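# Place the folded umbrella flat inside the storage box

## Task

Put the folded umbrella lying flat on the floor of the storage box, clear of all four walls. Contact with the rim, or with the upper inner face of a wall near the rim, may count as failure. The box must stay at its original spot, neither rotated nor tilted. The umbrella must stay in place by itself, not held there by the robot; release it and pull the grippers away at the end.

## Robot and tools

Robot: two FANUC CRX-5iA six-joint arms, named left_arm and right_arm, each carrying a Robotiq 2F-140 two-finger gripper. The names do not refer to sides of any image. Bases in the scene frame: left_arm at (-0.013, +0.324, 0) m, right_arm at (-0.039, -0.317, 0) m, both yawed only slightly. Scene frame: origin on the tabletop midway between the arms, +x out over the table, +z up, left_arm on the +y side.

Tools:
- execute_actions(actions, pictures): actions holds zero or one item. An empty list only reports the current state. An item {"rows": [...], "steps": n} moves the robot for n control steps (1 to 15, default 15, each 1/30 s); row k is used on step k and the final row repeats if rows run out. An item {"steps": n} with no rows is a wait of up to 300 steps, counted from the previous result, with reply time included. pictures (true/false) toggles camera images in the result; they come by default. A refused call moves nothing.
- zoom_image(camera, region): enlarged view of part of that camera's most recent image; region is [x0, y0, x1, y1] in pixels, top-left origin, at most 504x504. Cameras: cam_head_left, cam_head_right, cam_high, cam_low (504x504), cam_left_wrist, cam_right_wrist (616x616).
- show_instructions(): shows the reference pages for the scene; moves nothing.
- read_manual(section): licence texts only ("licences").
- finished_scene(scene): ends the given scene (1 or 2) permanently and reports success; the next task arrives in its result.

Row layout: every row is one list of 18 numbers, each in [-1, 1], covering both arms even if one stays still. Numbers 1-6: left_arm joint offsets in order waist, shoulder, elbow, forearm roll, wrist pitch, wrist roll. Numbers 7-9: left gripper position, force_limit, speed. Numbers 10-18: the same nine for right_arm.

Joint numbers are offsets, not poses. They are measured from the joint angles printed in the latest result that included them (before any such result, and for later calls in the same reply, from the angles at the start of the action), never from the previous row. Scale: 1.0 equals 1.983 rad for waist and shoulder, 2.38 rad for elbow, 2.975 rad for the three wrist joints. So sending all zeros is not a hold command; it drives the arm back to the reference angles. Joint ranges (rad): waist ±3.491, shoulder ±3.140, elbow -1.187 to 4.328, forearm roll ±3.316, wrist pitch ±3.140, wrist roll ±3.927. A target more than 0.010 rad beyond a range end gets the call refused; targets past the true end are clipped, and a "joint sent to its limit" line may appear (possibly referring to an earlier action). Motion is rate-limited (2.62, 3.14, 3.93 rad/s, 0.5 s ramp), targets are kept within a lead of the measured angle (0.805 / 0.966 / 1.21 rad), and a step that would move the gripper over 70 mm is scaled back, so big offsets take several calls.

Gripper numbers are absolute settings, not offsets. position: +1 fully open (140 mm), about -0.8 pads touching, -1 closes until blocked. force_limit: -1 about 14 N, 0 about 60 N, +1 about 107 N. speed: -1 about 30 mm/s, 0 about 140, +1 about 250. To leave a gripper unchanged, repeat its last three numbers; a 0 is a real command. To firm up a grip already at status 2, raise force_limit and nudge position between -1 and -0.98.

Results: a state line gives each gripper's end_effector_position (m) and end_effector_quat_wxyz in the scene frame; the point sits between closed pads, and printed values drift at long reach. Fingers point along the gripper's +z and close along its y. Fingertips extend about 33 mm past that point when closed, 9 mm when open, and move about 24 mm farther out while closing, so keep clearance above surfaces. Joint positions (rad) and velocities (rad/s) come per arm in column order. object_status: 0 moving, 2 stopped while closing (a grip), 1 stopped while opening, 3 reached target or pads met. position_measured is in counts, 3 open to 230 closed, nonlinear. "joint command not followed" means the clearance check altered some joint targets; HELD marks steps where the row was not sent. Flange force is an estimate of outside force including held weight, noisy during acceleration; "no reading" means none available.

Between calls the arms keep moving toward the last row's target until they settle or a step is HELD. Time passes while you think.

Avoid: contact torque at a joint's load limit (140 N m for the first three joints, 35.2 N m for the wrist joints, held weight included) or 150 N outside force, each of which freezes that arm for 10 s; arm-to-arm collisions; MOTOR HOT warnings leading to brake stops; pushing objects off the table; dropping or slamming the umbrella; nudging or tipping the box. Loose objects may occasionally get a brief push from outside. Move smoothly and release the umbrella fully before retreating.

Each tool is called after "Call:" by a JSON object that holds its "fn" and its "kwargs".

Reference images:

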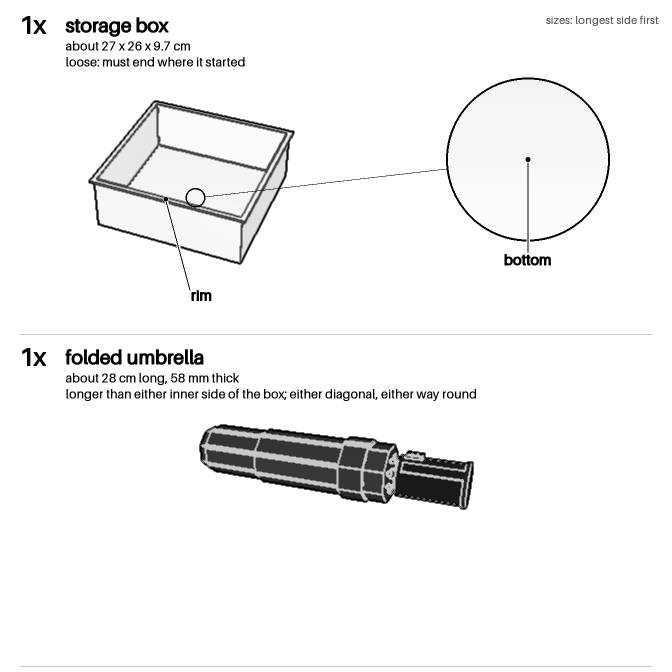

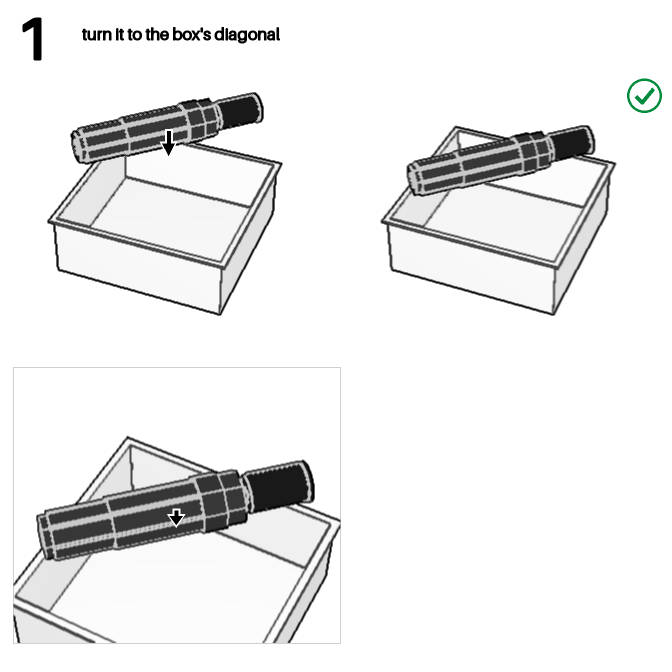

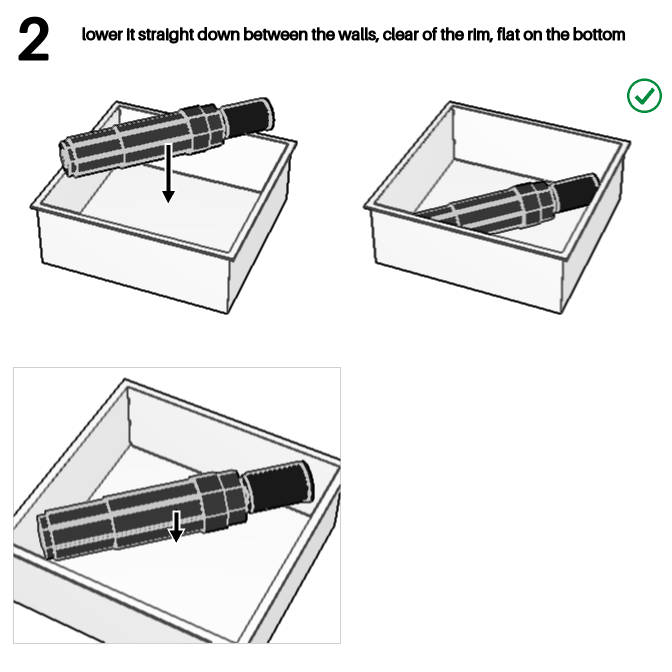

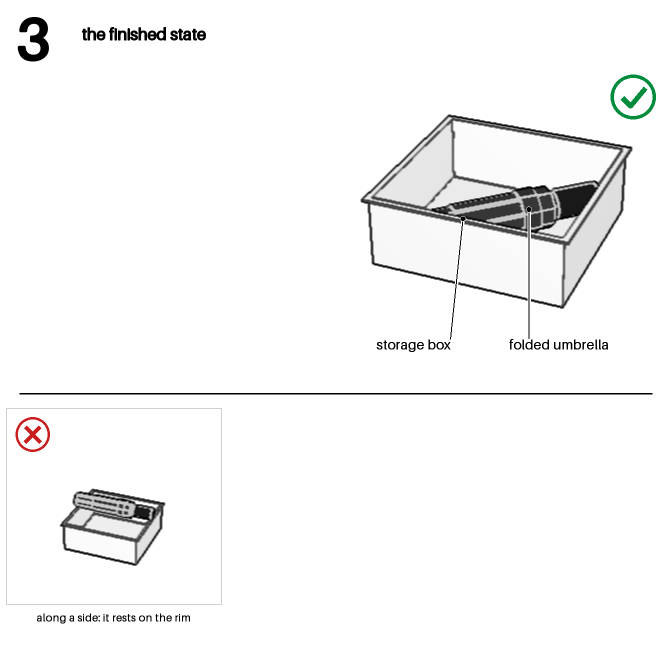

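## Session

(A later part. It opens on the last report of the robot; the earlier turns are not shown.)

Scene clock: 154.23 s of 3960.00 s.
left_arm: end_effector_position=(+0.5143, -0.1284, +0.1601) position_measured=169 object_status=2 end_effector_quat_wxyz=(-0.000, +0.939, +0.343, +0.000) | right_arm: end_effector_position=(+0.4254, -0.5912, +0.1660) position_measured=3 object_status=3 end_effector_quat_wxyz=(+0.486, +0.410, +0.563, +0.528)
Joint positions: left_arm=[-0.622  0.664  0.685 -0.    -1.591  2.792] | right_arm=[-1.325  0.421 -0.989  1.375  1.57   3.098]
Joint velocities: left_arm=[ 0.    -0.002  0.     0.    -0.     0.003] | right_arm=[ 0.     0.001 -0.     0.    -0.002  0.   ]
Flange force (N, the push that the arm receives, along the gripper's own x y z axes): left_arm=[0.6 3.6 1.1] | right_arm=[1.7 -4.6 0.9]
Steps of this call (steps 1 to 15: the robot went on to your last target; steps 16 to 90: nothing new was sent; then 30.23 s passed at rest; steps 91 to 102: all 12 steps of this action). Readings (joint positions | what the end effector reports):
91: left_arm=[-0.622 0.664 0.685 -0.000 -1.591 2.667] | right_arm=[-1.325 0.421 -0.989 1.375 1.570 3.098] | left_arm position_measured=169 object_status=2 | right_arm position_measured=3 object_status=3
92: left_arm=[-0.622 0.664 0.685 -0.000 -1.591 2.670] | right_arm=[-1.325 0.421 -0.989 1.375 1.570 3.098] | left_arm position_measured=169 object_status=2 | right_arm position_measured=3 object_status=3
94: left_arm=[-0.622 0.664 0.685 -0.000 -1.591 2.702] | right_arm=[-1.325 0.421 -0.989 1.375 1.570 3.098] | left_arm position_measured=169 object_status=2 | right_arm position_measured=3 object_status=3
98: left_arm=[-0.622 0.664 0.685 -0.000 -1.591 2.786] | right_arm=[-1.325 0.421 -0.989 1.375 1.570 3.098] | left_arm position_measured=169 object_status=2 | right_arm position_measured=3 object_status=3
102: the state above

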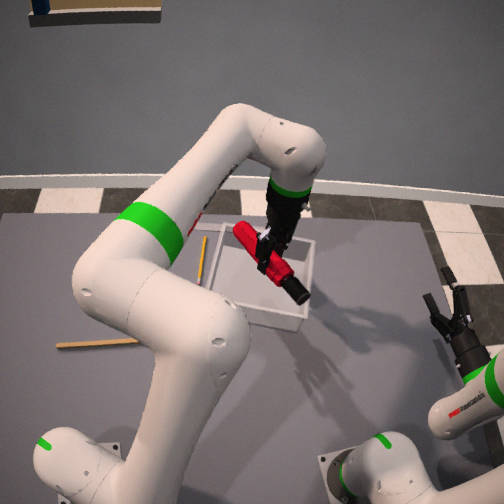

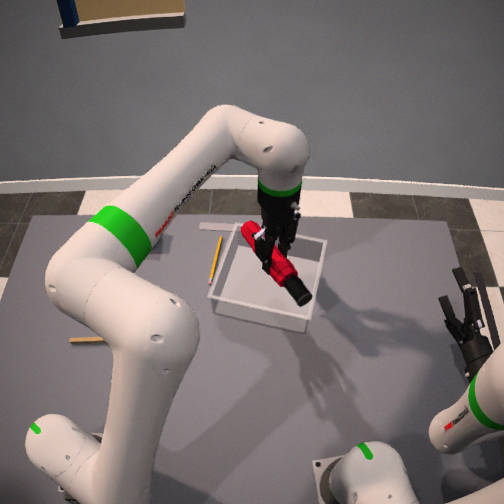

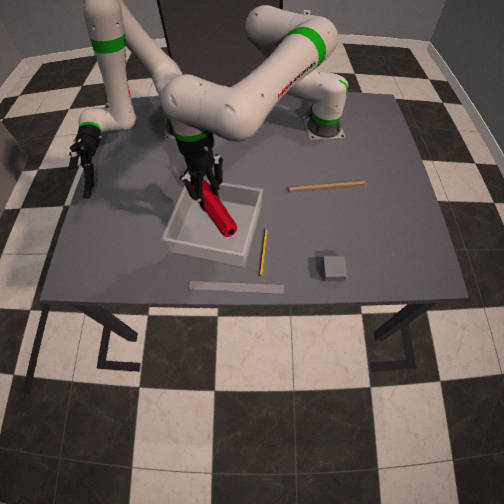

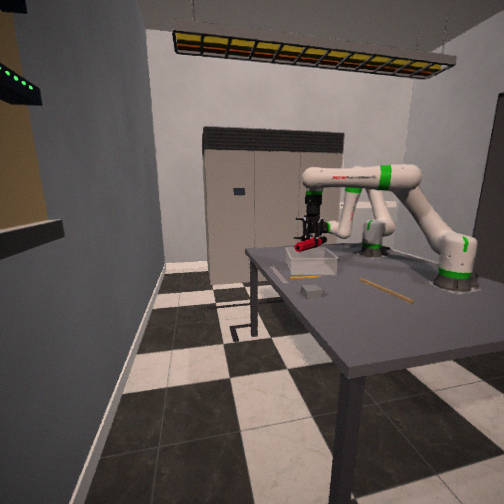

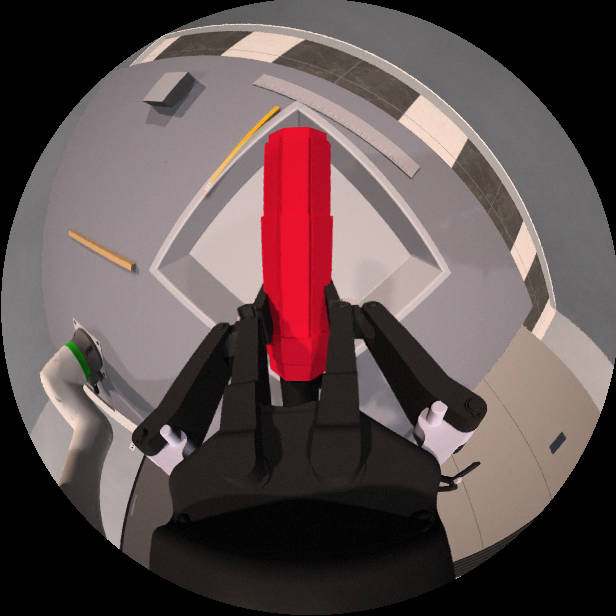

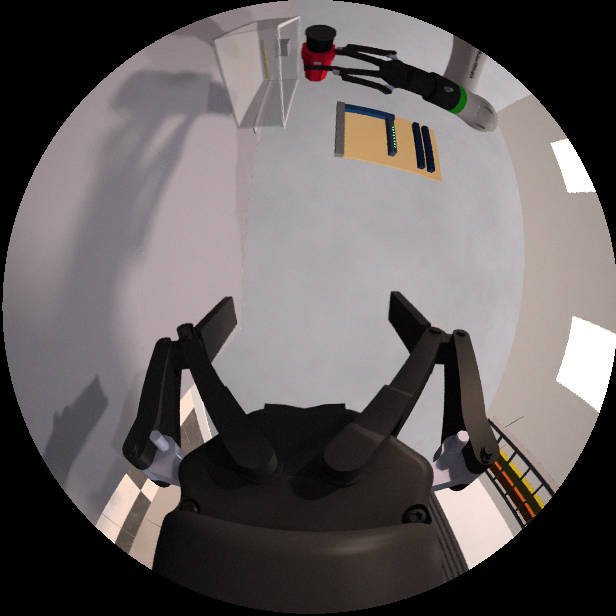

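Call:
{"fn": "execute_actions", "kwargs": {"actions": [{"rows":[[0.0064,0.0023,-0.0145,0,0.0131,-0.0043,-1,0.2,0,0,0,0,0,0,0,1,0,0]],"steps":12}]}}

Call:
{"fn": "zoom_image", "kwargs": {"camera": "cam_high", "region": [130,130,310,290]}}

Call:
{"fn": "zoom_image", "kwargs": {"camera": "cam_head_right", "region": [180,180,360,350]}}

Scene clock: 166.47 s of 3960.00 s.
left_arm: end_effector_position=(+0.5213, -0.1224, +0.1421) position_measured=169 object_status=2 end_effector_quat_wxyz=(-0.000, +0.939, +0.343, +0.000) | right_arm: end_effector_position=(+0.4254, -0.5912, +0.1660) position_measured=3 object_status=3 end_effector_quat_wxyz=(+0.486, +0.410, +0.563, +0.528)
Joint positions: left_arm=[-0.609  0.669  0.65  -0.    -1.552  2.779] | right_arm=[-1.325  0.421 -0.989  1.375  1.57   3.098]
Joint velocities: left_arm=[ 0.001 -0.    -0.001  0.001  0.     0.   ] | right_arm=[-0.     0.001  0.    -0.002  0.001  0.   ]
Flange force (N, the push that the arm receives, along the gripper's own x y z axes): left_arm=[-0.9 1.4 3.1] | right_arm=[-0.2 -5.3 2.4]
Steps of this call (steps 1 to 15: the robot went on to your last target; steps 16 to 90: nothing new was sent; then 8.83 s passed at rest; steps 91 to 102: all 12 steps of this action). Readings (joint positions | what the end effector reports):
91: left_arm=[-0.622 0.664 0.685 -0.001 -1.591 2.792] | right_arm=[-1.325 0.421 -0.989 1.375 1.570 3.098] | left_arm position_measured=169 object_status=2 | right_arm position_measured=3 object_status=3
92: left_arm=[-0.622 0.664 0.683 -0.001 -1.588 2.792] | right_arm=[-1.325 0.421 -0.989 1.375 1.570 3.098] | left_arm position_measured=169 object_status=2 | right_arm position_measured=3 object_status=3
94: left_arm=[-0.614 0.667 0.663 -0.001 -1.566 2.784] | right_arm=[-1.325 0.421 -0.989 1.375 1.570 3.098] | left_arm position_measured=169 object_status=2 | right_arm position_measured=3 object_status=3
98: left_arm=[-0.609 0.669 0.651 -0.001 -1.553 2.779] | right_arm=[-1.325 0.421 -0.989 1.375 1.570 3.098] | left_arm position_measured=169 object_status=2 | right_arm position_measured=3 object_status=3
102: the state above

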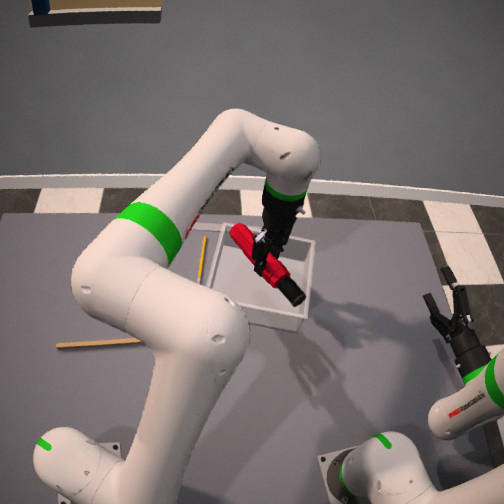

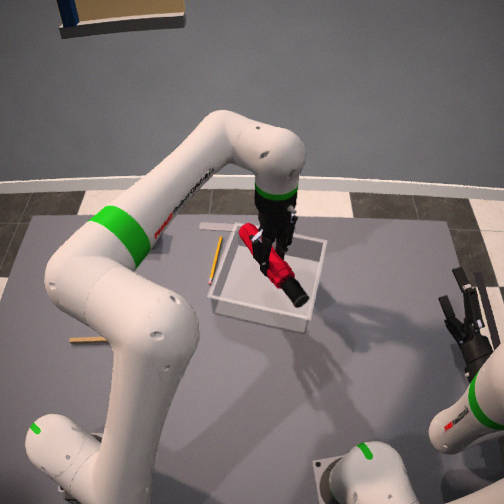

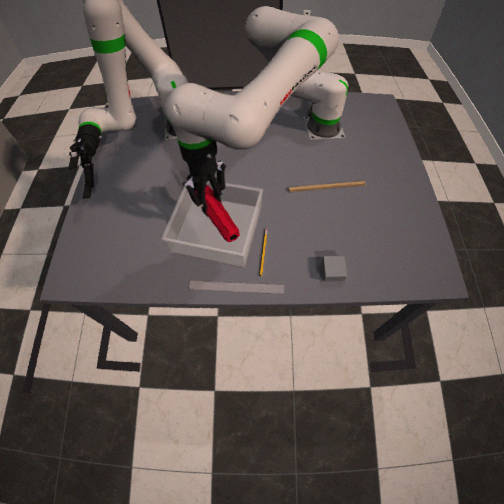

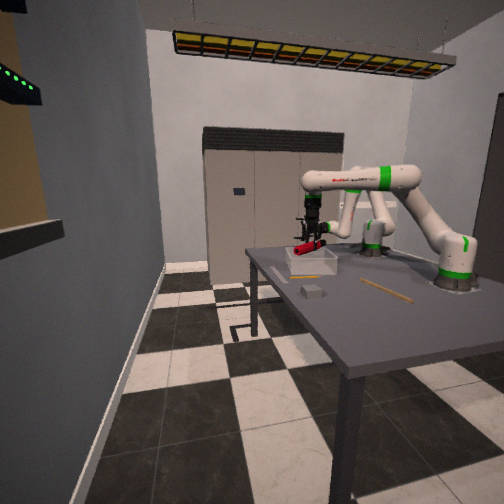

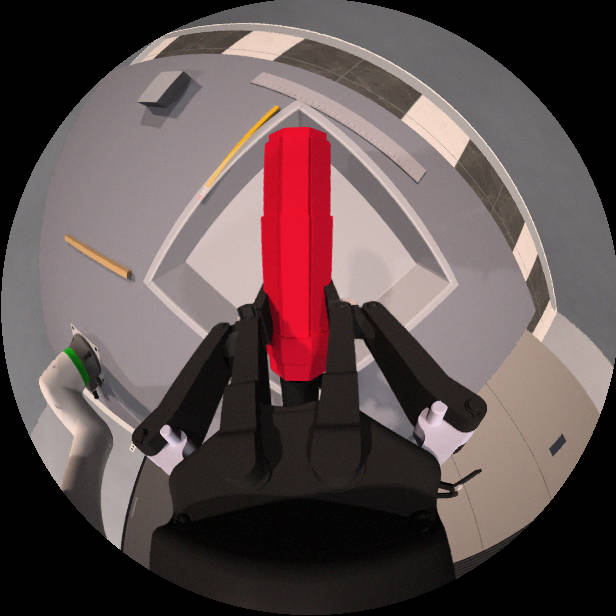

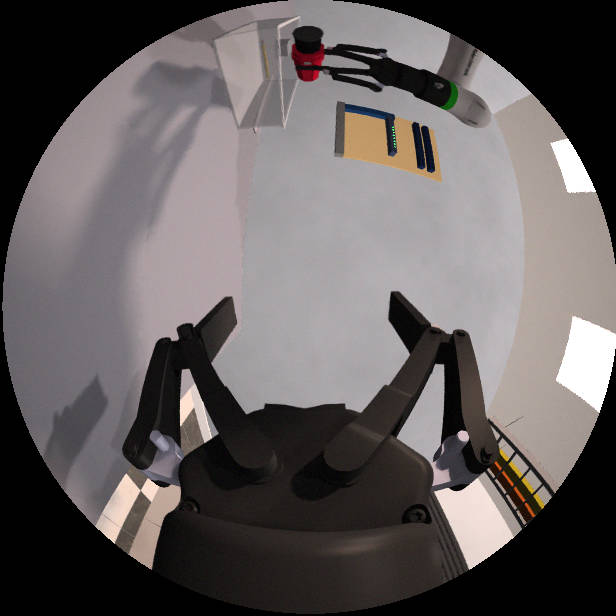

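Region (130, 130, 310, 290) of cam_high's 504x504 image, scaled by 2.800, with more detail than that image has.

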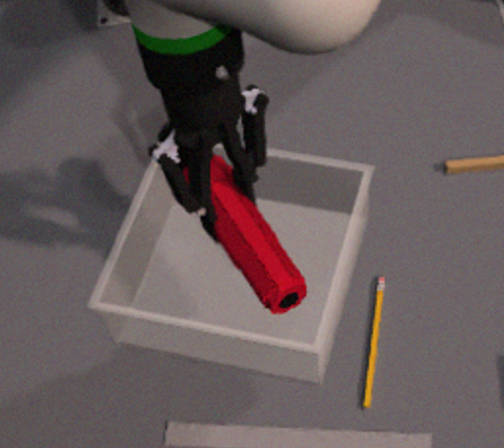

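Region (180, 180, 360, 350) of cam_head_right's 504x504 image, scaled by 2.800, with more detail than that image has.

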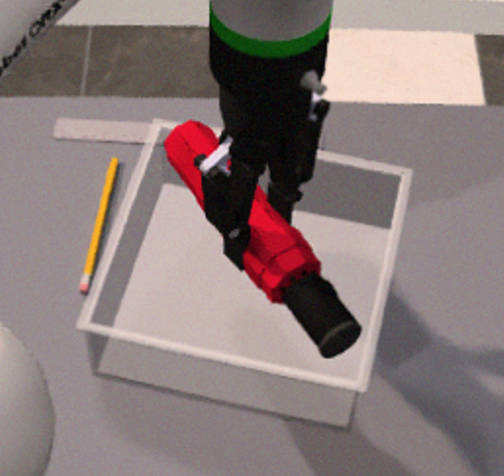

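Call:
{"fn": "execute_actions", "kwargs": {"actions": [{"rows":[[0,0.002,-0.018,0,0.0157,0,-1,0.2,0,0,0,0,0,0,0,1,0,0],[0,0.002,-0.018,0,0.0157,0,-1,0.2,0,0,0,0,0,0,0,1,0,0],[0,0.002,-0.018,0,0.0157,0,-1,0.2,0,0,0,0,0,0,0,1,0,0],[0,0.002,-0.018,0,0.0157,0,-1,0.2,0,0,0,0,0,0,0,1,0,0],[0,0.0041,-0.0357,0,0.0313,0,-1,0.2,0,0,0,0,0,0,0,1,0,0]],"steps":15}]}}

Call:
{"fn": "zoom_image", "kwargs": {"camera": "cam_head_right", "region": [180,180,360,350]}}

Call:
{"fn": "zoom_image", "kwargs": {"camera": "cam_high", "region": [130,130,310,290]}}

Scene clock: 177.87 s of 3960.00 s.
left_arm: end_effector_position=(+0.5213, -0.1224, +0.1001) position_measured=169 object_status=2 end_effector_quat_wxyz=(-0.000, +0.939, +0.343, +0.000) | right_arm: end_effector_position=(+0.4254, -0.5912, +0.1660) position_measured=3 object_status=3 end_effector_quat_wxyz=(+0.486, +0.410, +0.563, +0.528)
Joint positions: left_arm=[-0.609  0.677  0.565 -0.    -1.459  2.779] | right_arm=[-1.325  0.421 -0.989  1.375  1.57   3.098]
Joint velocities: left_arm=[-0.     0.    -0.002 -0.001  0.001 -0.   ] | right_arm=[-0.001  0.    -0.     0.001  0.    -0.   ]
Flange force (N, the push that the arm receives, along the gripper's own x y z axes): left_arm=[-0.5 -4.4 5.2] | right_arm=[0.0 -5.2 0.7]
Steps of this call (steps 1 to 15: the robot went on to your last target; steps 16 to 90: nothing new was sent; then 7.90 s passed at rest; steps 91 to 105: all 15 steps of this action). Readings (joint positions | what the end effector reports):
91: left_arm=[-0.609 0.669 0.650 -0.000 -1.552 2.779] | right_arm=[-1.325 0.421 -0.989 1.375 1.570 3.098] | left_arm position_measured=169 object_status=2 | right_arm position_measured=3 object_status=3
92: left_arm=[-0.609 0.669 0.647 -0.000 -1.549 2.779] | right_arm=[-1.325 0.421 -0.989 1.375 1.570 3.098] | left_arm position_measured=169 object_status=2 | right_arm position_measured=3 object_status=3
94: left_arm=[-0.609 0.671 0.625 -0.000 -1.525 2.779] | right_arm=[-1.325 0.421 -0.989 1.375 1.570 3.098] | left_arm position_measured=169 object_status=2 | right_arm position_measured=3 object_status=3
98: left_arm=[-0.609 0.676 0.579 -0.000 -1.475 2.779] | right_arm=[-1.325 0.421 -0.989 1.375 1.570 3.098] | left_arm position_measured=169 object_status=2 | right_arm position_measured=3 object_status=3
105: the state above

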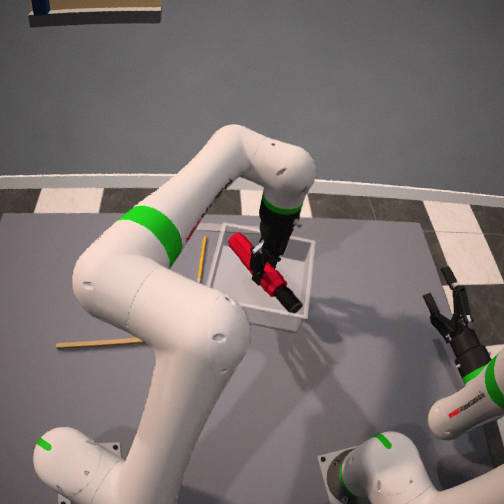

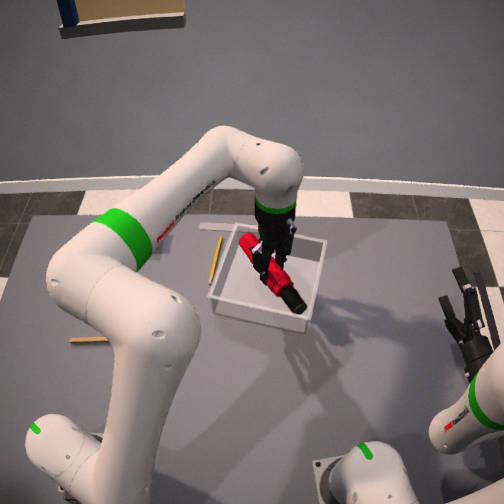

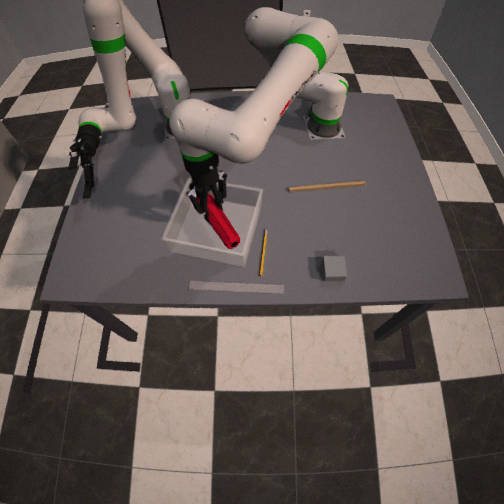

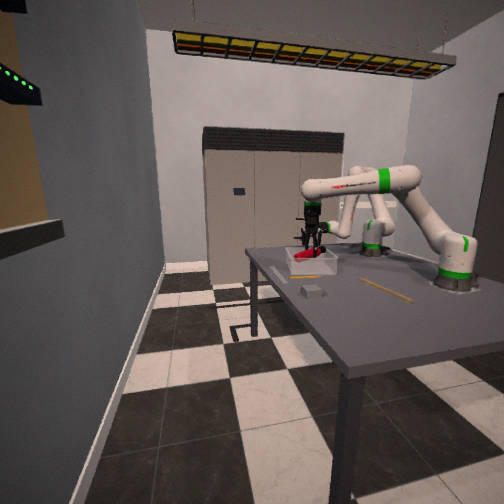

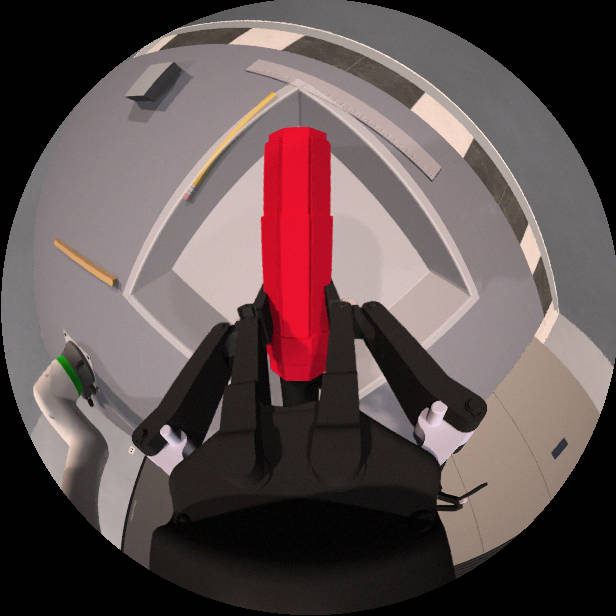

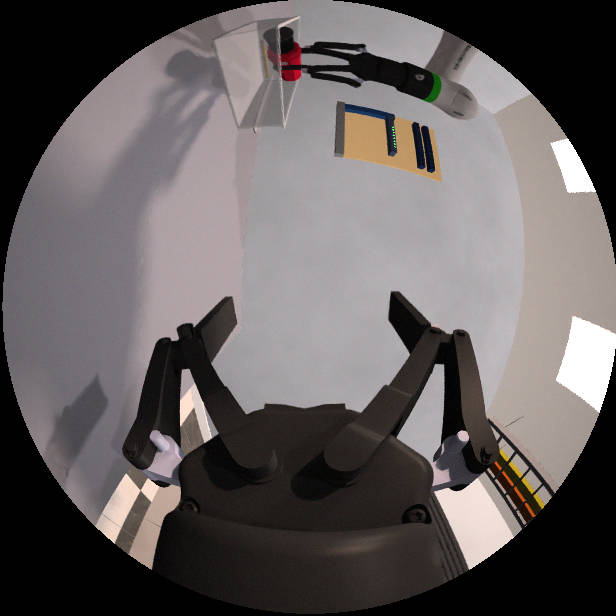

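Region (180, 180, 360, 350) of cam_head_right's 504x504 image, scaled by 2.800, with more detail than that image has.

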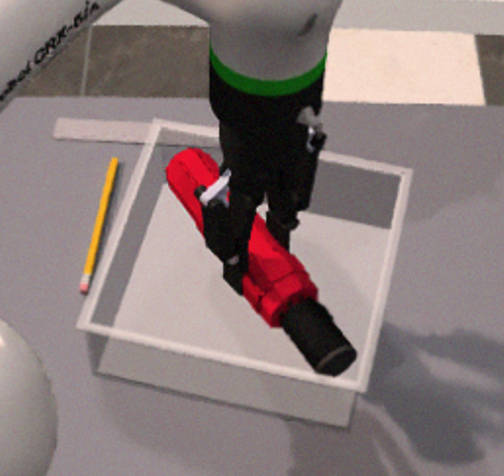

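Region (130, 130, 310, 290) of cam_high's 504x504 image, scaled by 2.800, with more detail than that image has.

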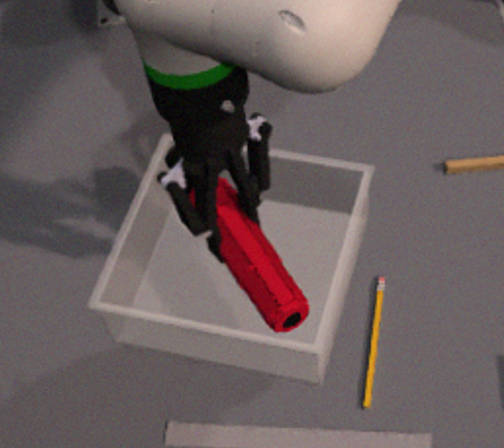

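Call:
{"fn": "execute_actions", "kwargs": {"actions": [{"rows":[[0.0053,0.0022,0.003,0,-0.0009,-0.0036,-1,0.2,0,0,0,0,0,0,0,1,0,0],[0.0053,0.0022,0.003,0,-0.0009,-0.0036,-1,0.2,0,0,0,0,0,0,0,1,0,0],[0.0053,0.0022,0.003,0,-0.0009,-0.0036,-1,0.2,0,0,0,0,0,0,0,1,0,0],[0.0053,0.0022,0.003,0,-0.0009,-0.0036,-1,0.2,0,0,0,0,0,0,0,1,0,0],[0.0053,0.005,-0.0055,0,0.0078,-0.0036,-1,0.2,0,0,0,0,0,0,0,1,0,0],[0.0053,0.005,-0.0055,0,0.0078,-0.0036,-1,0.2,0,0,0,0,0,0,0,1,0,0],[0.0053,0.008,-0.014,0,0.0165,-0.0036,-1,0.2,0,0,0,0,0,0,0,1,0,0],[0.0053,0.008,-0.014,0,0.0165,-0.0036,-1,0.2,0,0,0,0,0,0,0,1,0,0],[0.0053,0.0108,-0.0226,0,0.0253,-0.0036,-1,0.2,0,0,0,0,0,0,0,1,0,0],[0.0053,0.0108,-0.0226,0,0.0253,-0.0036,-1,0.2,0,0,0,0,0,0,0,1,0,0],[0.0053,0.0137,-0.0311,0,0.034,-0.0036,-1,0.2,0,0,0,0,0,0,0,1,0,0]],"steps":15}], "pictures": false}}

Call:
{"fn": "execute_actions", "kwargs": {"actions": [{"steps":6}]}}

Call:
{"fn": "zoom_image", "kwargs": {"camera": "cam_head_right", "region": [180,180,360,350]}}

Scene clock: 189.93 s of 3960.00 s.
left_arm: end_effector_position=(+0.5273, -0.1174, +0.0513) position_measured=169 object_status=2 end_effector_quat_wxyz=(-0.000, +0.939, +0.343, -0.000) | right_arm: end_effector_position=(+0.4254, -0.5912, +0.1660) position_measured=3 object_status=3 end_effector_quat_wxyz=(+0.486, +0.410, +0.563, +0.528)
Joint positions: left_arm=[-0.599  0.704  0.493 -0.001 -1.361  2.768] | right_arm=[-1.325  0.421 -0.989  1.375  1.57   3.098]
Joint velocities: left_arm=[ 0.     0.017 -0.069  0.     0.095  0.001] | right_arm=[0.    0.    0.    0.001 0.001 0.   ]
Flange force (N, the push that the arm receives, along the gripper's own x y z axes): left_arm=[0.5 3.8 17.6] | right_arm=[-0.8 -5.0 0.5]
Steps of this call (steps 1 to 15: the robot went on to your last target; steps 16 to 90: nothing new was sent; then 8.57 s passed at rest; steps 91 to 105: all 15 steps of this action). Readings (joint positions | what the end effector reports):
91: left_arm=[-0.609 0.677 0.565 -0.000 -1.459 2.779] | right_arm=[-1.325 0.421 -0.989 1.375 1.570 3.098] | left_arm position_measured=169 object_status=2 | right_arm position_measured=3 object_status=3
92: left_arm=[-0.608 0.678 0.566 -0.000 -1.459 2.777] | right_arm=[-1.325 0.421 -0.989 1.375 1.570 3.098] | left_arm position_measured=169 object_status=2 | right_arm position_measured=3 object_status=3
94: left_arm=[-0.601 0.680 0.570 -0.001 -1.461 2.770] | right_arm=[-1.325 0.421 -0.989 1.375 1.570 3.098] | left_arm position_measured=169 object_status=2 | right_arm position_measured=3 object_status=3
98: left_arm=[-0.599 0.686 0.555 -0.001 -1.439 2.768] | right_arm=[-1.325 0.421 -0.989 1.375 1.570 3.098] | left_arm position_measured=169 object_status=2 | right_arm position_measured=3 object_status=3
105: the state above

Scene clock: 190.13 s of 3960.00 s.
left_arm: end_effector_position=(+0.5274, -0.1175, +0.0502) position_measured=169 object_status=2 end_effector_quat_wxyz=(-0.000, +0.939, +0.343, +0.000) | right_arm: end_effector_position=(+0.4254, -0.5912, +0.1660) position_measured=3 object_status=3 end_effector_quat_wxyz=(+0.486, +0.410, +0.563, +0.528)
Joint positions: left_arm=[-0.599  0.704  0.491 -0.    -1.358  2.768] | right_arm=[-1.325  0.421 -0.989  1.375  1.57   3.098]
Joint velocities: left_arm=[-0.001  0.003 -0.001 -0.     0.    -0.   ] | right_arm=[-0.     0.     0.     0.001  0.001 -0.001]
Flange force (N, the push that the arm receives, along the gripper's own x y z axes): left_arm=[0.3 2.5 2.3] | right_arm=[-0.5 -5.5 -1.6]
Steps of this call (steps 1 to 6: the robot went on to your last target). Readings (joint positions | what the end effector reports):
1: left_arm=[-0.599 0.704 0.492 -0.001 -1.359 2.768] | right_arm=[-1.325 0.421 -0.989 1.375 1.570 3.098] | left_arm position_measured=169 object_status=2 | right_arm position_measured=3 object_status=3
2: left_arm=[-0.599 0.704 0.492 -0.000 -1.359 2.768] | right_arm=[-1.325 0.421 -0.989 1.375 1.570 3.098] | left_arm position_measured=169 object_status=2 | right_arm position_measured=3 object_status=3
4: left_arm=[-0.599 0.704 0.492 -0.000 -1.358 2.768] | right_arm=[-1.325 0.421 -0.989 1.375 1.570 3.098] | left_arm position_measured=169 object_status=2 | right_arm position_measured=3 object_status=3
6: the state above

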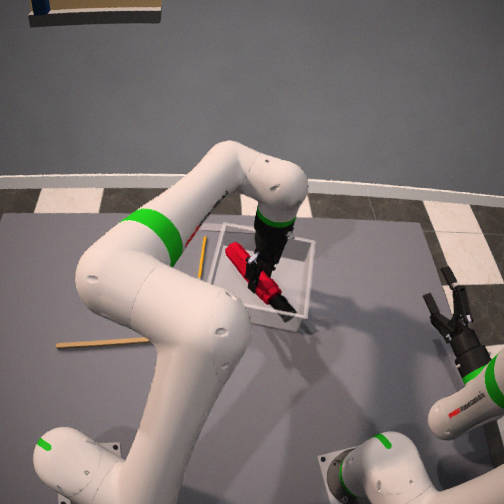

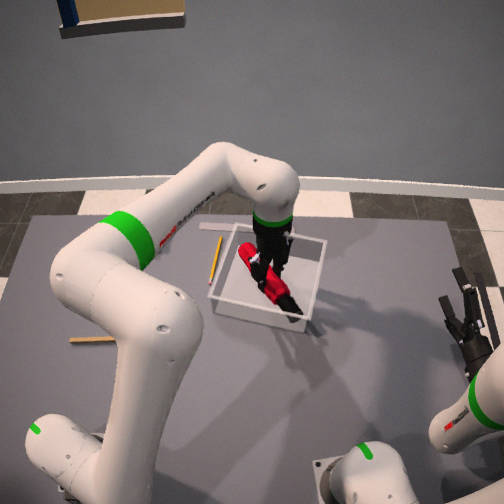

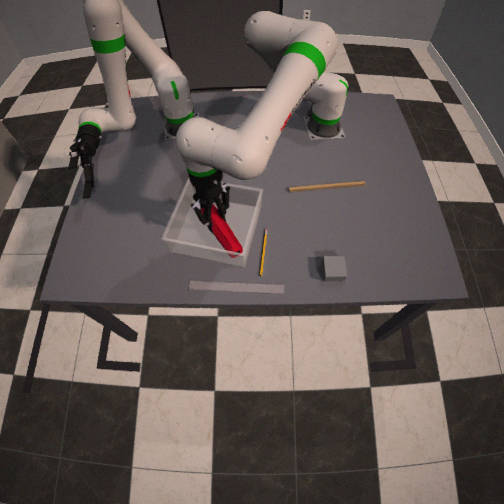

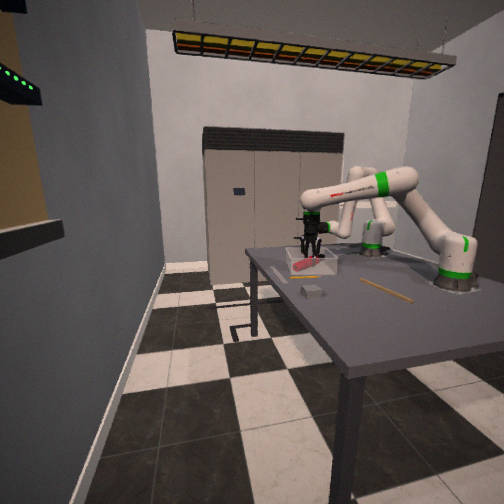

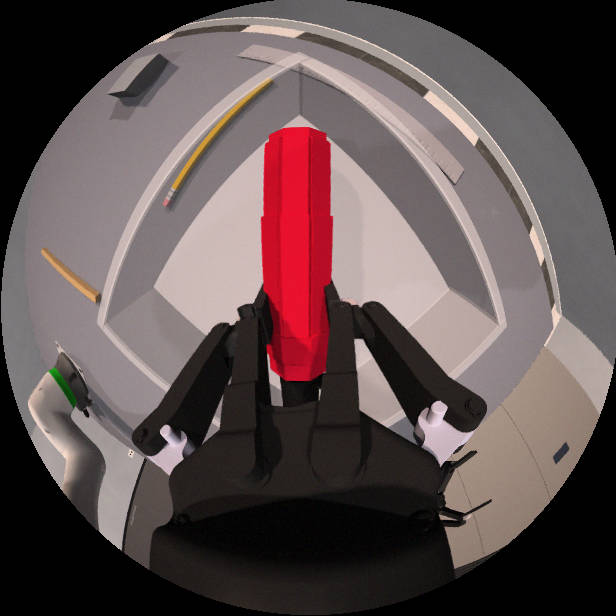

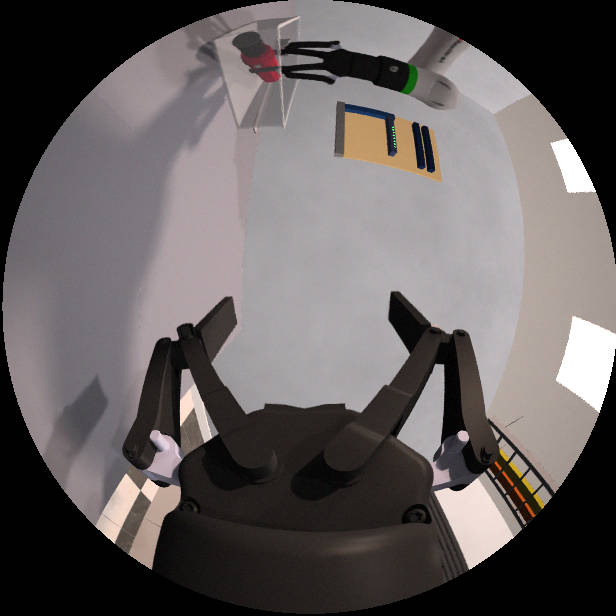

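Region (180, 180, 360, 350) of cam_head_right's 504x504 image, scaled by 2.800, with more detail than that image has.

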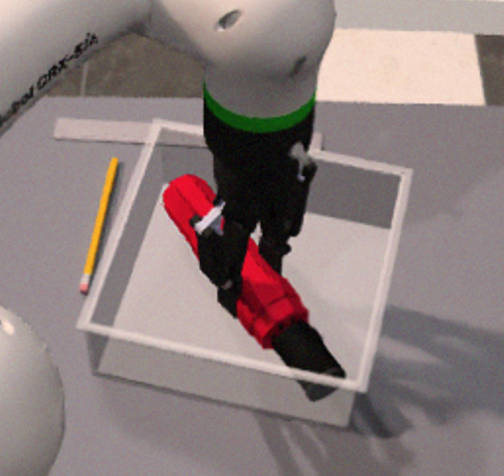

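Call:
{"fn": "execute_actions", "kwargs": {"actions": [{"rows":[[0,0.0009,-0.0027,0,0.0028,0,-1,0.2,0,0,0,0,0,0,0,1,0,0],[0,0.0009,-0.0027,0,0.0028,0,-1,0.2,0,0,0,0,0,0,0,1,0,0],[0,0.0009,-0.0027,0,0.0028,0,-1,0.2,0,0,0,0,0,0,0,1,0,0],[0,0.0009,-0.0027,0,0.0028,0,-1,0.2,0,0,0,0,0,0,0,1,0,0],[0,0.0009,-0.0027,0,0.0028,0,-1,0.2,0,0,0,0,0,0,0,1,0,0],[0,0.0009,-0.0027,0,0.0028,0,0.1,0.2,-0.5,0,0,0,0,0,0,1,0,0]],"steps":15}], "pictures": false}}

Call:
{"fn": "execute_actions", "kwargs": {"actions": [{"steps":8}]}}

Scene clock: 196.77 s of 3960.00 s.
left_arm: end_effector_position=(+0.5272, -0.1175, +0.0463) position_measured=130 object_status=0 end_effector_quat_wxyz=(-0.000, +0.939, +0.343, +0.000) | right_arm: end_effector_position=(+0.4254, -0.5912, +0.1660) position_measured=3 object_status=3 end_effector_quat_wxyz=(+0.486, +0.410, +0.563, +0.528)
Joint positions: left_arm=[-0.599  0.706  0.485 -0.    -1.35   2.768] | right_arm=[-1.325  0.421 -0.989  1.375  1.57   3.098]
Joint velocities: left_arm=[-0.001 -0.    -0.    -0.    -0.     0.001] | right_arm=[ 0.001 -0.     0.001  0.001 -0.     0.   ]
Flange force (N, the push that the arm receives, along the gripper's own x y z axes): left_arm=[0.3 3.5 -0.7] | right_arm=[-0.2 -4.9 0.1]
Steps of this call (steps 1 to 15: the robot went on to your last target; steps 16 to 90: nothing new was sent; then 3.13 s passed at rest; steps 91 to 105: all 15 steps of this action). Readings (joint positions | what the end effector reports):
91: left_arm=[-0.599 0.704 0.491 -0.000 -1.358 2.768] | right_arm=[-1.325 0.421 -0.989 1.375 1.570 3.098] | left_arm position_measured=169 object_status=2 | right_arm position_measured=3 object_status=3
92: left_arm=[-0.599 0.704 0.490 -0.000 -1.356 2.768] | right_arm=[-1.325 0.421 -0.989 1.375 1.570 3.098] | left_arm position_measured=169 object_status=2 | right_arm position_measured=3 object_status=3
94: left_arm=[-0.599 0.706 0.486 -0.000 -1.351 2.768] | right_arm=[-1.325 0.421 -0.989 1.375 1.570 3.098] | left_arm position_measured=169 object_status=2 | right_arm position_measured=3 object_status=3
98: left_arm=[-0.599 0.706 0.485 -0.000 -1.350 2.768] | right_arm=[-1.325 0.421 -0.989 1.375 1.570 3.098] | left_arm position_measured=163 object_status=0 | right_arm position_measured=3 object_status=3
105: the state above

Scene clock: 197.03 s of 3960.00 s.
left_arm: end_effector_position=(+0.5272, -0.1175, +0.0463) position_measured=117 object_status=0 end_effector_quat_wxyz=(-0.000, +0.939, +0.343, +0.000) | right_arm: end_effector_position=(+0.4254, -0.5912, +0.1660) position_measured=3 object_status=3 end_effector_quat_wxyz=(+0.486, +0.410, +0.563, +0.528)
Joint positions: left_arm=[-0.599  0.706  0.485 -0.    -1.35   2.768] | right_arm=[-1.325  0.421 -0.989  1.375  1.57   3.098]
Joint velocities: left_arm=[-0.     0.    -0.    -0.001 -0.    -0.   ] | right_arm=[-0.    -0.001 -0.001  0.003  0.001  0.   ]
Flange force (N, the push that the arm receives, along the gripper's own x y z axes): left_arm=[0.6 4.8 -1.3] | right_arm=[0.3 -4.2 1.2]
Steps of this call (steps 1 to 8: the robot went on to your last target). Readings (joint positions | what the end effector reports):
1: left_arm=[-0.599 0.706 0.485 -0.000 -1.350 2.768] | right_arm=[-1.325 0.421 -0.989 1.375 1.570 3.098] | left_arm position_measured=126 object_status=0 | right_arm position_measured=3 object_status=3
2: left_arm=[-0.599 0.706 0.485 -0.000 -1.350 2.768] | right_arm=[-1.325 0.421 -0.989 1.375 1.570 3.098] | left_arm position_measured=121 object_status=0 | right_arm position_measured=3 object_status=3
4: left_arm=[-0.599 0.706 0.485 -0.000 -1.350 2.768] | right_arm=[-1.325 0.421 -0.989 1.375 1.570 3.098] | left_arm position_measured=117 object_status=0 | right_arm position_measured=3 object_status=3
8: the state above

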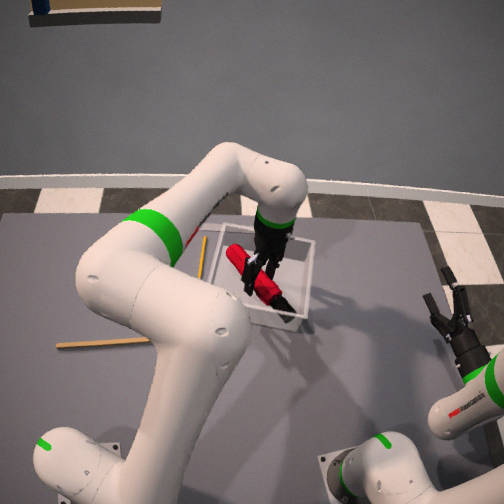

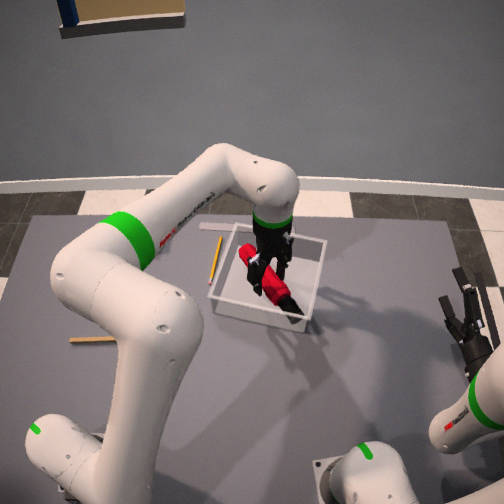

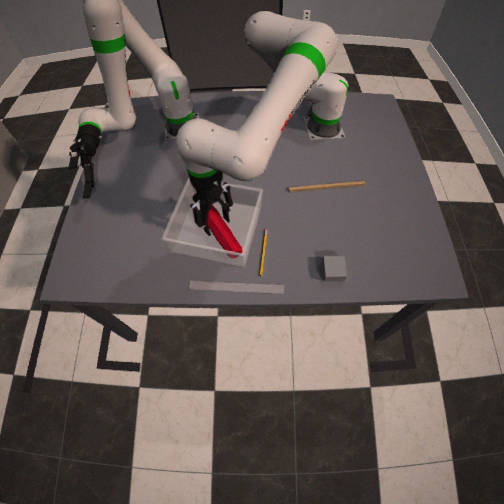

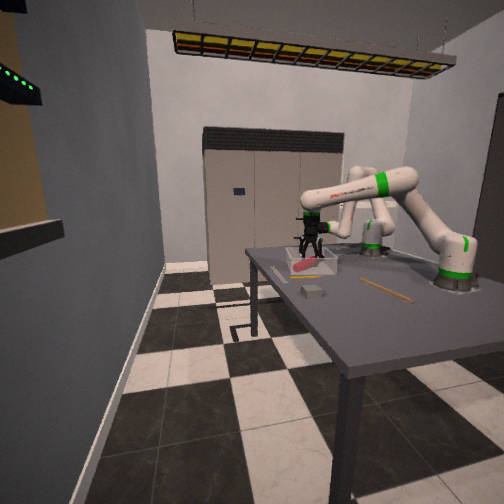

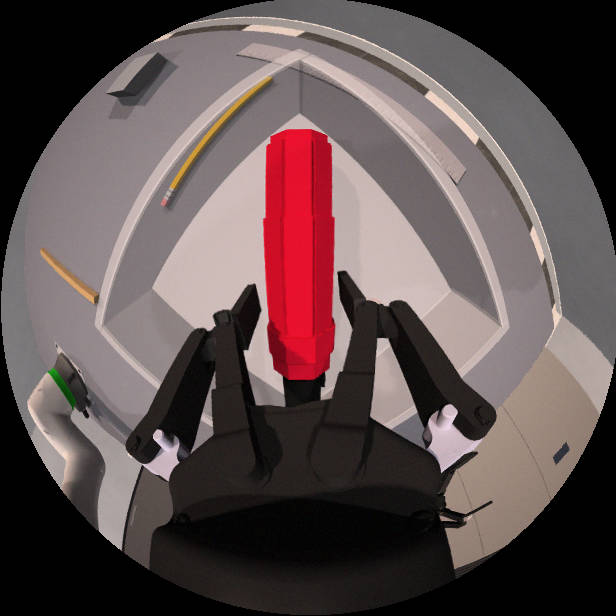

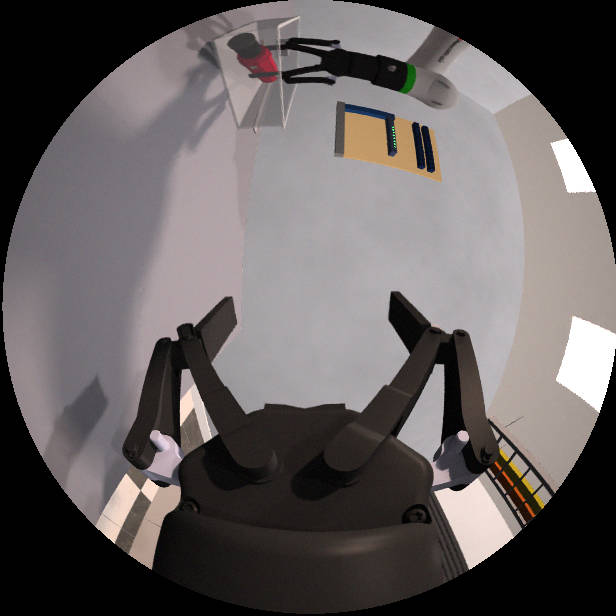

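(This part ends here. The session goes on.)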